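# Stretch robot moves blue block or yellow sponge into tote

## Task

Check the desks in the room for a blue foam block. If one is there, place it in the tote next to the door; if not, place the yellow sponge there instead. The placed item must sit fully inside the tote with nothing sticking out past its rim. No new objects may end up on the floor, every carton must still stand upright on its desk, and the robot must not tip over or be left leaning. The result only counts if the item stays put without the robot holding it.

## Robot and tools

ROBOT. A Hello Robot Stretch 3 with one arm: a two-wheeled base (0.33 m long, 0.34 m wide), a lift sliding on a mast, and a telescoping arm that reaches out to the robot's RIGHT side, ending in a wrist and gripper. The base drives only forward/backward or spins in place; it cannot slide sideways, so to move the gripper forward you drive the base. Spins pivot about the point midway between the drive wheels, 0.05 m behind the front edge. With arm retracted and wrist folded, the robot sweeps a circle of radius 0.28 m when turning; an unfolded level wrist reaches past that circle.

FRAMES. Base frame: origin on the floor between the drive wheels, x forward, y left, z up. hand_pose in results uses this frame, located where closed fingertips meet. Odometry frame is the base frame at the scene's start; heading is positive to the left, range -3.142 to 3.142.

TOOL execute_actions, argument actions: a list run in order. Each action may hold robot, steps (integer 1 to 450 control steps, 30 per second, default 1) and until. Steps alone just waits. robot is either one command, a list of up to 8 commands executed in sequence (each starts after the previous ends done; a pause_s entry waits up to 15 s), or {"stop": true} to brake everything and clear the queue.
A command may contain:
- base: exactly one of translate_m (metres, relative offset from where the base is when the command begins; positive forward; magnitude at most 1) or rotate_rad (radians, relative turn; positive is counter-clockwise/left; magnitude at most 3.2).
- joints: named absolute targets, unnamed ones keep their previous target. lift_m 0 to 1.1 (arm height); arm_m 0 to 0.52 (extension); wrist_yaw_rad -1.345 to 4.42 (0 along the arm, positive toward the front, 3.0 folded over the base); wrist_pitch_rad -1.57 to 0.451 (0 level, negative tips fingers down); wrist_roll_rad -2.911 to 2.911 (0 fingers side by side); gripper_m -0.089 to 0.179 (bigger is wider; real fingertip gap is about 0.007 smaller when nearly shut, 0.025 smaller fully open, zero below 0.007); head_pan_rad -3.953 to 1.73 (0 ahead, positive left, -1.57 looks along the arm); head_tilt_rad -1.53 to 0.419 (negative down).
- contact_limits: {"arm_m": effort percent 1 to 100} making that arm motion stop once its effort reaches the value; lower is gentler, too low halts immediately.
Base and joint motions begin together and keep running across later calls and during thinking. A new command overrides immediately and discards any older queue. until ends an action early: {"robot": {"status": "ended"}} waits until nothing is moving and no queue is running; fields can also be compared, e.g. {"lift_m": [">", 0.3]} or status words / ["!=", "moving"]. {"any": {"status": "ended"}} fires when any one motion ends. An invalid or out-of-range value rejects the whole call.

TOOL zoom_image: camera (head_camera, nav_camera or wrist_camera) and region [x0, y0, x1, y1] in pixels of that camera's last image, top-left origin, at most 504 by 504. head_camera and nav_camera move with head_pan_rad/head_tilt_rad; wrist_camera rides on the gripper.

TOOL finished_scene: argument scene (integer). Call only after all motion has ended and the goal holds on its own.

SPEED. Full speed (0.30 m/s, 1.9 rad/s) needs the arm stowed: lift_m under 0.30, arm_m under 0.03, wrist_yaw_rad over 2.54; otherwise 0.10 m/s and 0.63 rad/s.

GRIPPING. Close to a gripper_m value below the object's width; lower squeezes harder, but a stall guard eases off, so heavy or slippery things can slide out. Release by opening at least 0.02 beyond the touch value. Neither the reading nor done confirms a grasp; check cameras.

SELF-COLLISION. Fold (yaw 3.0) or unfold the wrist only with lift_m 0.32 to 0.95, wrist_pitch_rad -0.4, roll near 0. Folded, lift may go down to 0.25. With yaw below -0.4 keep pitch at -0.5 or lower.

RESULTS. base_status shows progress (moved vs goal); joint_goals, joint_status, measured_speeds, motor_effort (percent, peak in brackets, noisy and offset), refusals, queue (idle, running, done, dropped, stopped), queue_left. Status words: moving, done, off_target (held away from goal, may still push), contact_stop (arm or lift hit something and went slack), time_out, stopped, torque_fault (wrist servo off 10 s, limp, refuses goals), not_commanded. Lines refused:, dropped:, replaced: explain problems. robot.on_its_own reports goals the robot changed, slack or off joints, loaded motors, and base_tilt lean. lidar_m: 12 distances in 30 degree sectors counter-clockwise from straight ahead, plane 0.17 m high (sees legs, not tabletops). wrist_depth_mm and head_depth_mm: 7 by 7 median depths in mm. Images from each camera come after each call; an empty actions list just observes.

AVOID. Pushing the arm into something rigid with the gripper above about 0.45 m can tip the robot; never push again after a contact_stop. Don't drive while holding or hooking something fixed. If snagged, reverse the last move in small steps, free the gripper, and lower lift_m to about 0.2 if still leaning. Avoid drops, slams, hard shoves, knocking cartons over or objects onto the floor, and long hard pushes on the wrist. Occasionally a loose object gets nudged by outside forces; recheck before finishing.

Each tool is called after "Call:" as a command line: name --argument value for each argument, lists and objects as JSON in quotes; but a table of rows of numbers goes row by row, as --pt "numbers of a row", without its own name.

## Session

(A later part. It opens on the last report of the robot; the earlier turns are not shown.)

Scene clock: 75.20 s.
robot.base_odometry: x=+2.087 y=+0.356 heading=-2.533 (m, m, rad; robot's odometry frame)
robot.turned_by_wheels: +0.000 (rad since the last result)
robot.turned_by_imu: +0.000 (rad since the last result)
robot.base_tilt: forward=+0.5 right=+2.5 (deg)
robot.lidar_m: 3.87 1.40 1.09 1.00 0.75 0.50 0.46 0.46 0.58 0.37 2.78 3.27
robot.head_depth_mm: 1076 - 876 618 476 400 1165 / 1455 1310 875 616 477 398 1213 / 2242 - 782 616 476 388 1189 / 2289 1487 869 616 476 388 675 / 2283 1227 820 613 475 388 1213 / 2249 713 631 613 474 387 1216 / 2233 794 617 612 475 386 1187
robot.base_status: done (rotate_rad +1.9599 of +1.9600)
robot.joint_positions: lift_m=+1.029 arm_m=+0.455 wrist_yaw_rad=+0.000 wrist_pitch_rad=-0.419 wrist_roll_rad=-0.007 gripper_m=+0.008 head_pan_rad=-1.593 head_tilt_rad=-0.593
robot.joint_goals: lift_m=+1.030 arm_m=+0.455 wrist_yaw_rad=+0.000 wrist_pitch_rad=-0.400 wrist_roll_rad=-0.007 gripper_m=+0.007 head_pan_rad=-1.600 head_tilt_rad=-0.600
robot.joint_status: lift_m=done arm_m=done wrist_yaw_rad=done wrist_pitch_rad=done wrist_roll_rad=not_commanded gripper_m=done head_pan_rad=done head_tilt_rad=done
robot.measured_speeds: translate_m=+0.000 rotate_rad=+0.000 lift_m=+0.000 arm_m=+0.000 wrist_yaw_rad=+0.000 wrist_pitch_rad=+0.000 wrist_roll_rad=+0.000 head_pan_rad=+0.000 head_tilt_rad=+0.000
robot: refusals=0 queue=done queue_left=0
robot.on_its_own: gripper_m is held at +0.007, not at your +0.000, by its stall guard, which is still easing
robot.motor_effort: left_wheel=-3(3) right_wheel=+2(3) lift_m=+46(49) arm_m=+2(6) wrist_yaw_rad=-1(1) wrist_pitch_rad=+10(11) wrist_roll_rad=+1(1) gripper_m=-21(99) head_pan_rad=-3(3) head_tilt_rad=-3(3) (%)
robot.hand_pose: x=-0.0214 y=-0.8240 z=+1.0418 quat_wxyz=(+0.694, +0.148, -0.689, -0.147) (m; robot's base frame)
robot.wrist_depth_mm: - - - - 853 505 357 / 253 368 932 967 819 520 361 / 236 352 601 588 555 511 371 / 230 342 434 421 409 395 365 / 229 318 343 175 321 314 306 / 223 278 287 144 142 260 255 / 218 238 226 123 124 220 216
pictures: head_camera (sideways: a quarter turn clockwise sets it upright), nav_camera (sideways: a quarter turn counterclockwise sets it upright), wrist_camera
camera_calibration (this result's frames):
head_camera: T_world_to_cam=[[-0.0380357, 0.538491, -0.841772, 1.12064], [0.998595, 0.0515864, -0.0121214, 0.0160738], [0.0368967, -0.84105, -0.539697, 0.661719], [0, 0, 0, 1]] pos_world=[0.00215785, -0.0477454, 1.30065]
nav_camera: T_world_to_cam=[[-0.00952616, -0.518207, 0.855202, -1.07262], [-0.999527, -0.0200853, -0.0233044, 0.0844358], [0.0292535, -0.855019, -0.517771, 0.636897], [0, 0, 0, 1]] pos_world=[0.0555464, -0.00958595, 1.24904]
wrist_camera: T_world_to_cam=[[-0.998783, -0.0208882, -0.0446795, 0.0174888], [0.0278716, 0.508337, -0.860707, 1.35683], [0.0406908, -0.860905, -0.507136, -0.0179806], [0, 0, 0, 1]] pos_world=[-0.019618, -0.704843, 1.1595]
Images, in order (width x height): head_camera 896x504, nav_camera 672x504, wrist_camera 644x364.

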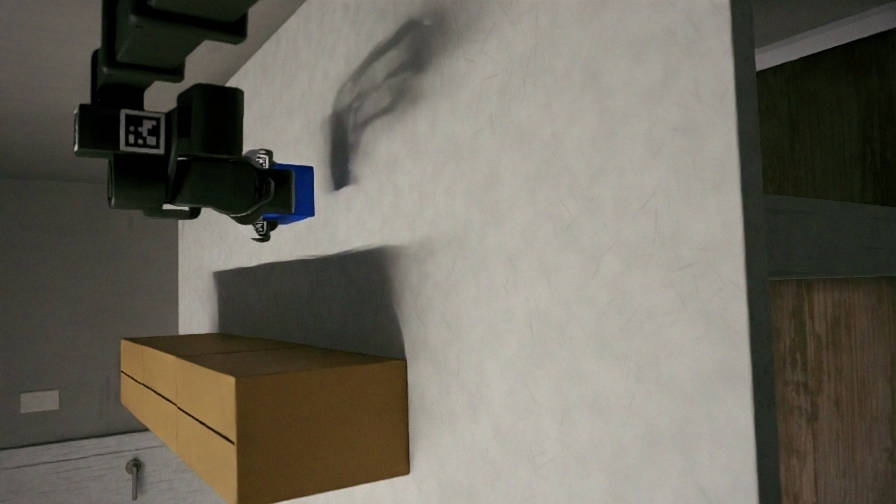

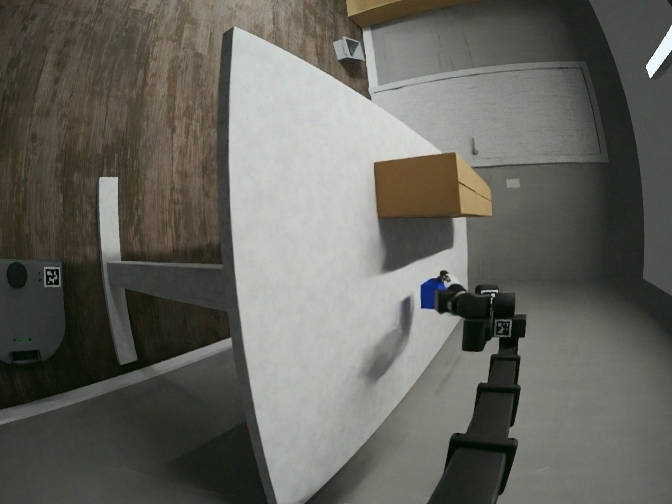

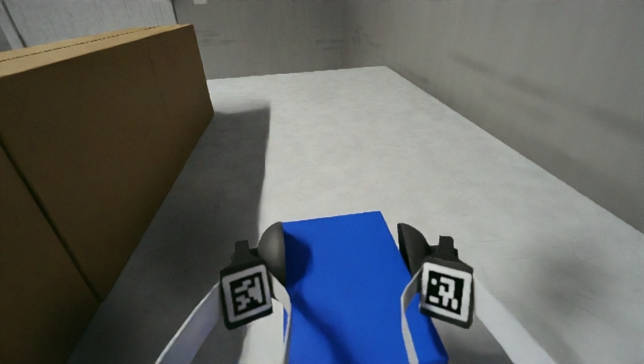

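Call:
execute_actions --actions '[{"robot":[{"joints":{"arm_m":0,"wrist_yaw_rad":1.6},"base":{"translate_m":0.8}}],"steps":450,"until":{"robot":{"translate_m":[">",0.55]}}},{"robot":[{"joints":{"lift_m":0.6}},{"joints":{"lift_m":0.28,"wrist_yaw_rad":2.7,"head_tilt_rad":-1},"base":{"rotate_rad":-0.96}},{"base":{"translate_m":1}},{"base":{"translate_m":1}},{"base":{"translate_m":0.3}},{"joints":{"lift_m":0.4}},{"joints":{"wrist_yaw_rad":0}}],"steps":450},{"steps":450,"until":{"robot":{"status":"ended"}}}]'

Scene clock: 114.13 s.
robot.base_odometry: x=-0.728 y=+0.691 heading=+2.790 (m, m, rad; robot's odometry frame)
robot.turned_by_wheels: -0.960 (rad since the last result)
robot.turned_by_imu: -0.947 (rad since the last result)
robot.base_tilt: forward=+0.4 right=+2.5 (deg)
robot.lidar_m: 0.42 0.82 2.26 2.05 3.26 2.73 3.22 2.44 1.94 0.91 0.67 0.64
robot.head_depth_mm: 2084 2026 1726 1495 1334 1194 1076 / 1696 1966 1726 1510 1329 1218 - / 1294 1585 1730 1509 1334 1192 - / 1079 1277 1553 1514 1345 1205 1103 / 923 1062 1245 1444 1339 1186 1087 / 803 908 1042 1227 1325 1208 1083 / 708 797 915 1051 1216 1207 1093
robot.base_status: done (translate_m +0.3000 of +0.3000)
robot.joint_positions: lift_m=+0.399 arm_m=+0.002 wrist_yaw_rad=+0.002 wrist_pitch_rad=-0.420 wrist_roll_rad=-0.007 gripper_m=+0.021 head_pan_rad=-1.594 head_tilt_rad=-0.987
robot.joint_goals: lift_m=+0.400 arm_m=+0.000 wrist_yaw_rad=+0.000 wrist_pitch_rad=-0.400 wrist_roll_rad=-0.007 gripper_m=+0.020 head_pan_rad=-1.600 head_tilt_rad=-1.000
robot.joint_status: lift_m=done arm_m=done wrist_yaw_rad=done wrist_pitch_rad=done wrist_roll_rad=not_commanded gripper_m=done head_pan_rad=done head_tilt_rad=done
robot.measured_speeds: translate_m=+0.000 rotate_rad=+0.000 lift_m=+0.000 arm_m=+0.000 wrist_yaw_rad=+0.000 wrist_pitch_rad=+0.000 wrist_roll_rad=+0.000 head_pan_rad=+0.000 head_tilt_rad=+0.000
robot: refusals=0 queue=done queue_left=0
robot.on_its_own: gripper_m is held at +0.020, not at your +0.000, by its stall guard, which is not easing now
robot.motor_effort: left_wheel=+1(10) right_wheel=-3(18) lift_m=+46(51) arm_m=-4(4) wrist_yaw_rad=-2(11) wrist_pitch_rad=+11(12) wrist_roll_rad=+0(0) gripper_m=-21(26) head_pan_rad=-2(4) head_tilt_rad=-6(28) (%)
robot.hand_pose: x=-0.0211 y=-0.3715 z=+0.4115 quat_wxyz=(+0.694, +0.149, -0.689, -0.147) (m; robot's base frame)
robot.wrist_depth_mm: 426 501 652 982 - - - / 440 511 713 - - - - / 449 534 729 - - - - / 465 570 757 - - - 983 / 477 600 761 175 796 785 800 / 492 624 698 144 142 676 658 / 507 579 579 123 122 558 554
pictures: head_camera (sideways: a quarter turn clockwise sets it upright), nav_camera (sideways: a quarter turn counterclockwise sets it upright), wrist_camera
camera_calibration (this result's frames):
head_camera: T_world_to_cam=[[-0.0314025, 0.82045, -0.570855, 0.767529], [0.998592, 0.0501798, 0.0171879, -0.0220823], [0.0427472, -0.569511, -0.820871, 1.02739], [0, 0, 0, 1]] pos_world=[0.00223553, -0.0435022, 1.28188]
nav_camera: T_world_to_cam=[[-0.0163023, -0.806775, 0.590633, -0.727767], [-0.999257, -0.00749115, -0.0378134, 0.103307], [0.0349315, -0.590811, -0.806054, 1.01183], [0, 0, 0, 1]] pos_world=[0.0560216, 0.0114303, 1.24934]
wrist_camera: T_world_to_cam=[[-0.998754, -0.0221702, -0.0447117, -0.00138376], [0.0271851, 0.509641, -0.859957, 0.584457], [0.0418524, -0.860101, -0.508404, 0.0526985], [0, 0, 0, 1]] pos_world=[-0.0194761, -0.252568, 0.529338]
Images, in order (width x height): head_camera 896x504, nav_camera 672x504, wrist_camera 644x364.

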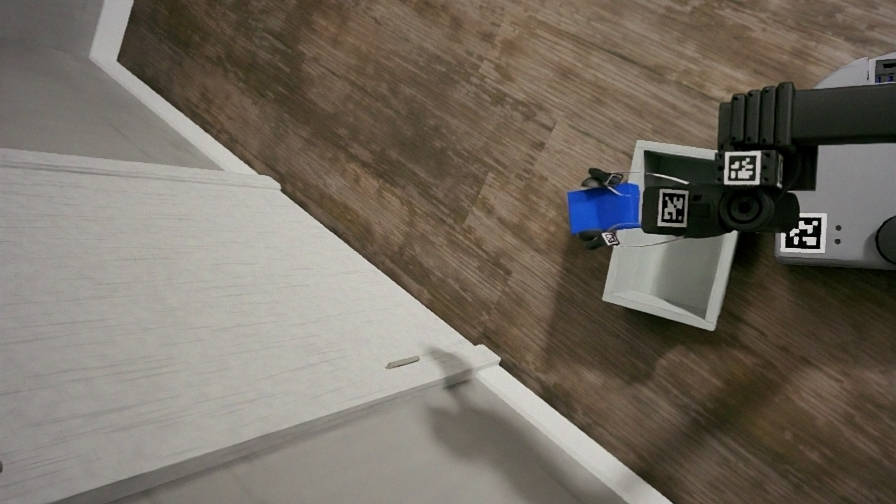

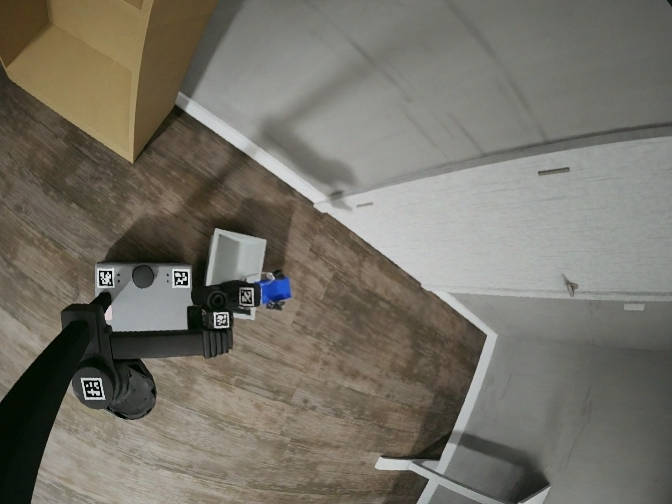

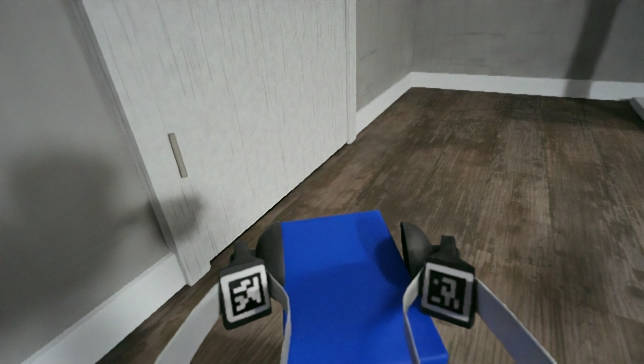

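Call:
execute_actions --actions '[{"robot":[{"joints":{"arm_m":0.17,"wrist_pitch_rad":-1.4,"lift_m":0.33},"base":{"translate_m":0.03}}],"steps":450,"until":{"robot":{"status":"ended"}}}]'

Scene clock: 120.83 s.
robot.base_odometry: x=-0.757 y=+0.702 heading=+2.790 (m, m, rad; robot's odometry frame)
robot.turned_by_wheels: +0.000 (rad since the last result)
robot.turned_by_imu: +0.000 (rad since the last result)
robot.base_tilt: forward=+0.4 right=+2.4 (deg)
robot.lidar_m: 0.39 0.78 1.06 2.04 3.29 2.77 3.26 2.45 1.96 0.32 0.65 0.62
robot.head_depth_mm: 2073 2022 1724 1497 1331 1200 1082 / 1630 1932 1725 1507 1338 1196 - / 1246 1518 1702 1508 1385 1163 - / 1035 1216 1487 1513 1342 1183 1100 / 882 1013 1197 1435 1344 1181 1093 / 769 865 1004 1183 1313 1204 1090 / 681 768 882 1006 1173 1207 1095
robot.base_status: done (translate_m +0.0300 of +0.0300)
robot.joint_positions: lift_m=+0.331 arm_m=+0.170 wrist_yaw_rad=+0.000 wrist_pitch_rad=-1.397 wrist_roll_rad=-0.007 gripper_m=+0.021 head_pan_rad=-1.594 head_tilt_rad=-0.987
robot.joint_goals: lift_m=+0.330 arm_m=+0.170 wrist_yaw_rad=+0.000 wrist_pitch_rad=-1.400 wrist_roll_rad=-0.007 gripper_m=+0.020 head_pan_rad=-1.600 head_tilt_rad=-1.000
robot.joint_status: lift_m=done arm_m=done wrist_yaw_rad=done wrist_pitch_rad=done wrist_roll_rad=not_commanded gripper_m=done head_pan_rad=done head_tilt_rad=done
robot.measured_speeds: translate_m=+0.000 rotate_rad=+0.000 lift_m=+0.000 arm_m=+0.000 wrist_yaw_rad=+0.000 wrist_pitch_rad=+0.000 wrist_roll_rad=+0.000 head_pan_rad=+0.000 head_tilt_rad=+0.000
robot: refusals=0 queue=done queue_left=0
robot.on_its_own: gripper_m is held at +0.020, not at your +0.000, by its stall guard, which is not easing now
robot.motor_effort: left_wheel=+1(6) right_wheel=-3(5) lift_m=+13(46) arm_m=+2(0) wrist_yaw_rad=+0(2) wrist_pitch_rad=-1(12) wrist_roll_rad=+1(1) gripper_m=-20(22) head_pan_rad=-3(2) head_tilt_rad=-6(6) (%)
robot.hand_pose: x=-0.0216 y=-0.3351 z=+0.2128 quat_wxyz=(+0.543, +0.457, -0.539, -0.453) (m; robot's base frame)
robot.wrist_depth_mm: 414 408 402 395 392 384 376 / 409 405 398 393 383 381 374 / 403 396 279 299 288 375 369 / 399 395 367 379 375 288 371 / 400 391 350 175 367 290 364 / 390 381 315 143 142 258 358 / 389 382 262 123 121 291 359
pictures: head_camera (sideways: a quarter turn clockwise sets it upright), nav_camera (sideways: a quarter turn counterclockwise sets it upright), wrist_camera
camera_calibration (this result's frames):
head_camera: T_world_to_cam=[[-0.0314024, 0.82045, -0.570855, 0.767529], [0.998592, 0.0501797, 0.0171879, -0.0220823], [0.0427472, -0.569511, -0.820871, 1.02739], [0, 0, 0, 1]] pos_world=[0.00223553, -0.0435022, 1.28188]
nav_camera: T_world_to_cam=[[-0.0163024, -0.806775, 0.590633, -0.727767], [-0.999257, -0.00749104, -0.0378134, 0.103307], [0.0349314, -0.590811, -0.806054, 1.01183], [0, 0, 0, 1]] pos_world=[0.0560216, 0.0114303, 1.24934]
wrist_camera: T_world_to_cam=[[-0.998791, 0.0262065, -0.041595, 0.00559539], [0.0286248, 0.997868, -0.058651, 0.388165], [0.0399693, -0.0597707, -0.997412, 0.355242], [0, 0, 0, 1]] pos_world=[-0.0197213, -0.366251, 0.377322]
Images, in order (width x height): head_camera 896x504, nav_camera 672x504, wrist_camera 644x364.

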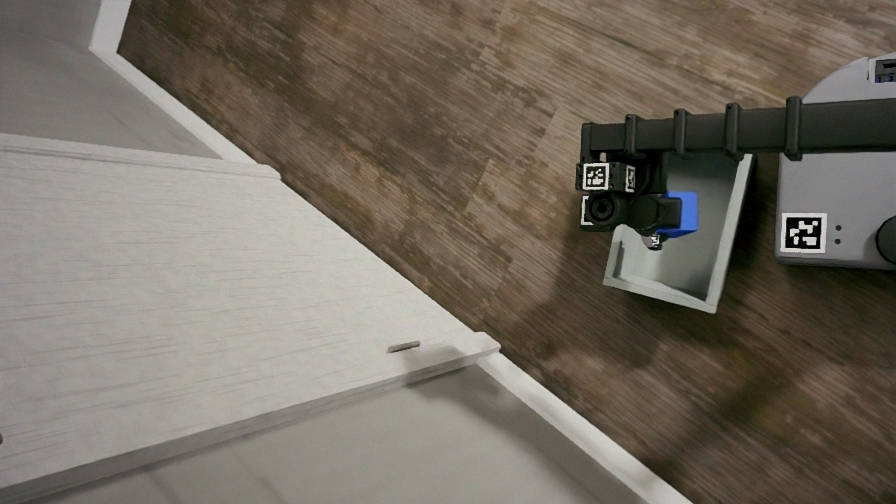

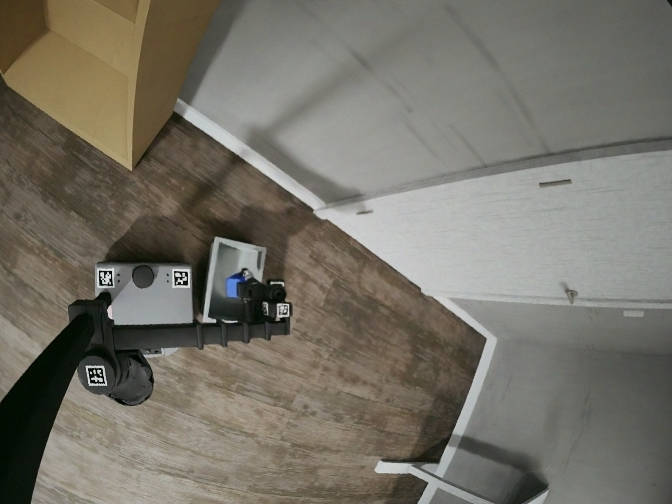

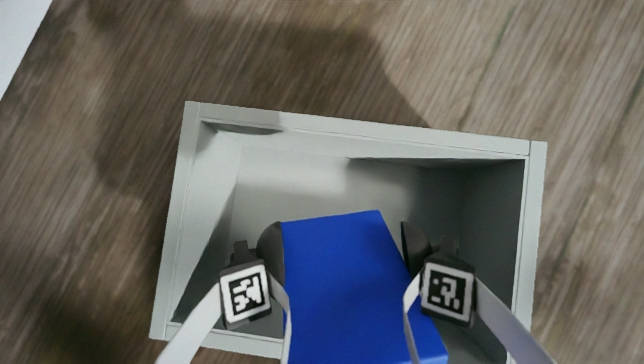

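Call:
execute_actions --actions '[{"robot":[{"joints":{"arm_m":0.195,"lift_m":0.175}},{"joints":{"gripper_m":0.12}},{"joints":{"lift_m":0.33}}],"steps":450,"until":{"robot":{"status":"ended"}}}]'

Scene clock: 130.83 s.
robot.base_odometry: x=-0.757 y=+0.702 heading=+2.790 (m, m, rad; robot's odometry frame)
robot.turned_by_wheels: +0.000 (rad since the last result)
robot.turned_by_imu: +0.000 (rad since the last result)
robot.base_tilt: forward=+0.4 right=+2.5 (deg)
robot.lidar_m: 0.39 0.78 1.06 2.04 3.31 2.77 3.26 2.46 1.96 0.88 0.65 0.62
robot.head_depth_mm: 2087 2028 1732 1500 1336 1194 1084 / 1630 1942 1719 1511 1361 1201 - / 1250 1517 1691 1510 1382 1190 - / 1032 1223 1498 1511 1364 1169 1106 / 881 1015 1190 1433 1342 1188 1088 / 769 865 1005 1185 1316 1201 1090 / 683 770 879 1006 1175 1207 1090
robot.base_status: done (translate_m +0.0300 of +0.0300)
robot.joint_positions: lift_m=+0.329 arm_m=+0.195 wrist_yaw_rad=+0.000 wrist_pitch_rad=-1.399 wrist_roll_rad=-0.007 gripper_m=+0.120 head_pan_rad=-1.594 head_tilt_rad=-0.987
robot.joint_goals: lift_m=+0.330 arm_m=+0.195 wrist_yaw_rad=+0.000 wrist_pitch_rad=-1.400 wrist_roll_rad=-0.007 gripper_m=+0.120 head_pan_rad=-1.600 head_tilt_rad=-1.000
robot.joint_status: lift_m=done arm_m=done wrist_yaw_rad=done wrist_pitch_rad=done wrist_roll_rad=not_commanded gripper_m=done head_pan_rad=done head_tilt_rad=done
robot.measured_speeds: translate_m=+0.000 rotate_rad=+0.000 lift_m=+0.000 arm_m=+0.000 wrist_yaw_rad=+0.000 wrist_pitch_rad=+0.000 wrist_roll_rad=+0.000 head_pan_rad=+0.000 head_tilt_rad=+0.000
robot: refusals=0 queue=done queue_left=0
robot.motor_effort: left_wheel=+0(0) right_wheel=-3(3) lift_m=+45(47) arm_m=+2(4) wrist_yaw_rad=+0(1) wrist_pitch_rad=+0(1) wrist_roll_rad=+0(0) gripper_m=+0(84) head_pan_rad=-3(3) head_tilt_rad=-6(6) (%)
robot.hand_pose: x=-0.0216 y=-0.3598 z=+0.2115 quat_wxyz=(+0.543, +0.457, -0.539, -0.454) (m; robot's base frame)
robot.wrist_depth_mm: 408 406 399 397 385 382 373 / 408 403 392 386 386 379 371 / 401 398 389 385 382 374 370 / 399 399 333 374 316 254 364 / 395 394 376 371 370 260 364 / 386 385 374 328 368 - 361 / 387 381 291 324 352 275 353
pictures: head_camera (sideways: a quarter turn clockwise sets it upright), nav_camera (sideways: a quarter turn counterclockwise sets it upright), wrist_camera
camera_calibration (this result's frames):
head_camera: T_world_to_cam=[[-0.0314024, 0.82045, -0.570855, 0.767529], [0.998592, 0.0501797, 0.0171879, -0.0220823], [0.0427472, -0.569511, -0.820871, 1.02739], [0, 0, 0, 1]] pos_world=[0.00223553, -0.0435022, 1.28188]
nav_camera: T_world_to_cam=[[-0.0163024, -0.806775, 0.590633, -0.727767], [-0.999257, -0.00749104, -0.0378134, 0.103307], [0.0349314, -0.590811, -0.806054, 1.01183], [0, 0, 0, 1]] pos_world=[0.0560216, 0.0114303, 1.24934]
wrist_camera: T_world_to_cam=[[-0.998791, 0.0262564, -0.0415639, 0.006199], [0.0286256, 0.997937, -0.0574726, 0.412513], [0.0399691, -0.0585929, -0.997481, 0.352882], [0, 0, 0, 1]] pos_world=[-0.0197213, -0.391148, 0.375959]
Images, in order (width x height): head_camera 896x504, nav_camera 672x504, wrist_camera 644x364.

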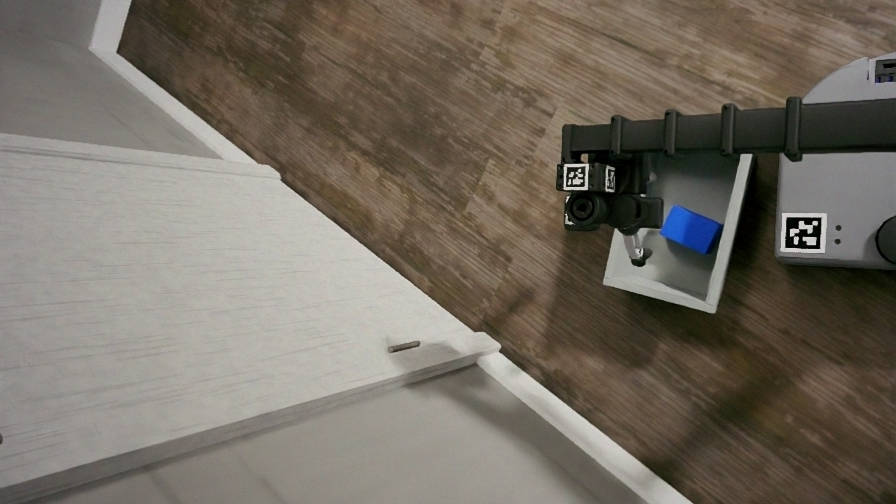

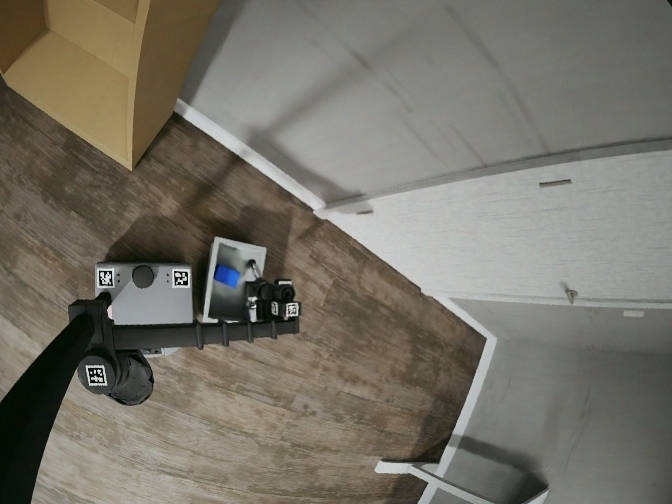

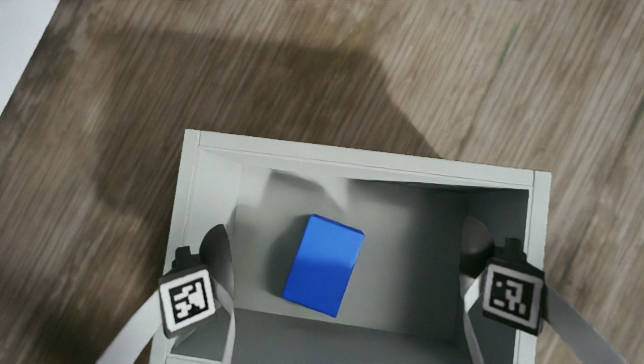

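Call:
finished_scene --scene 1

The scene is finished: the task was done.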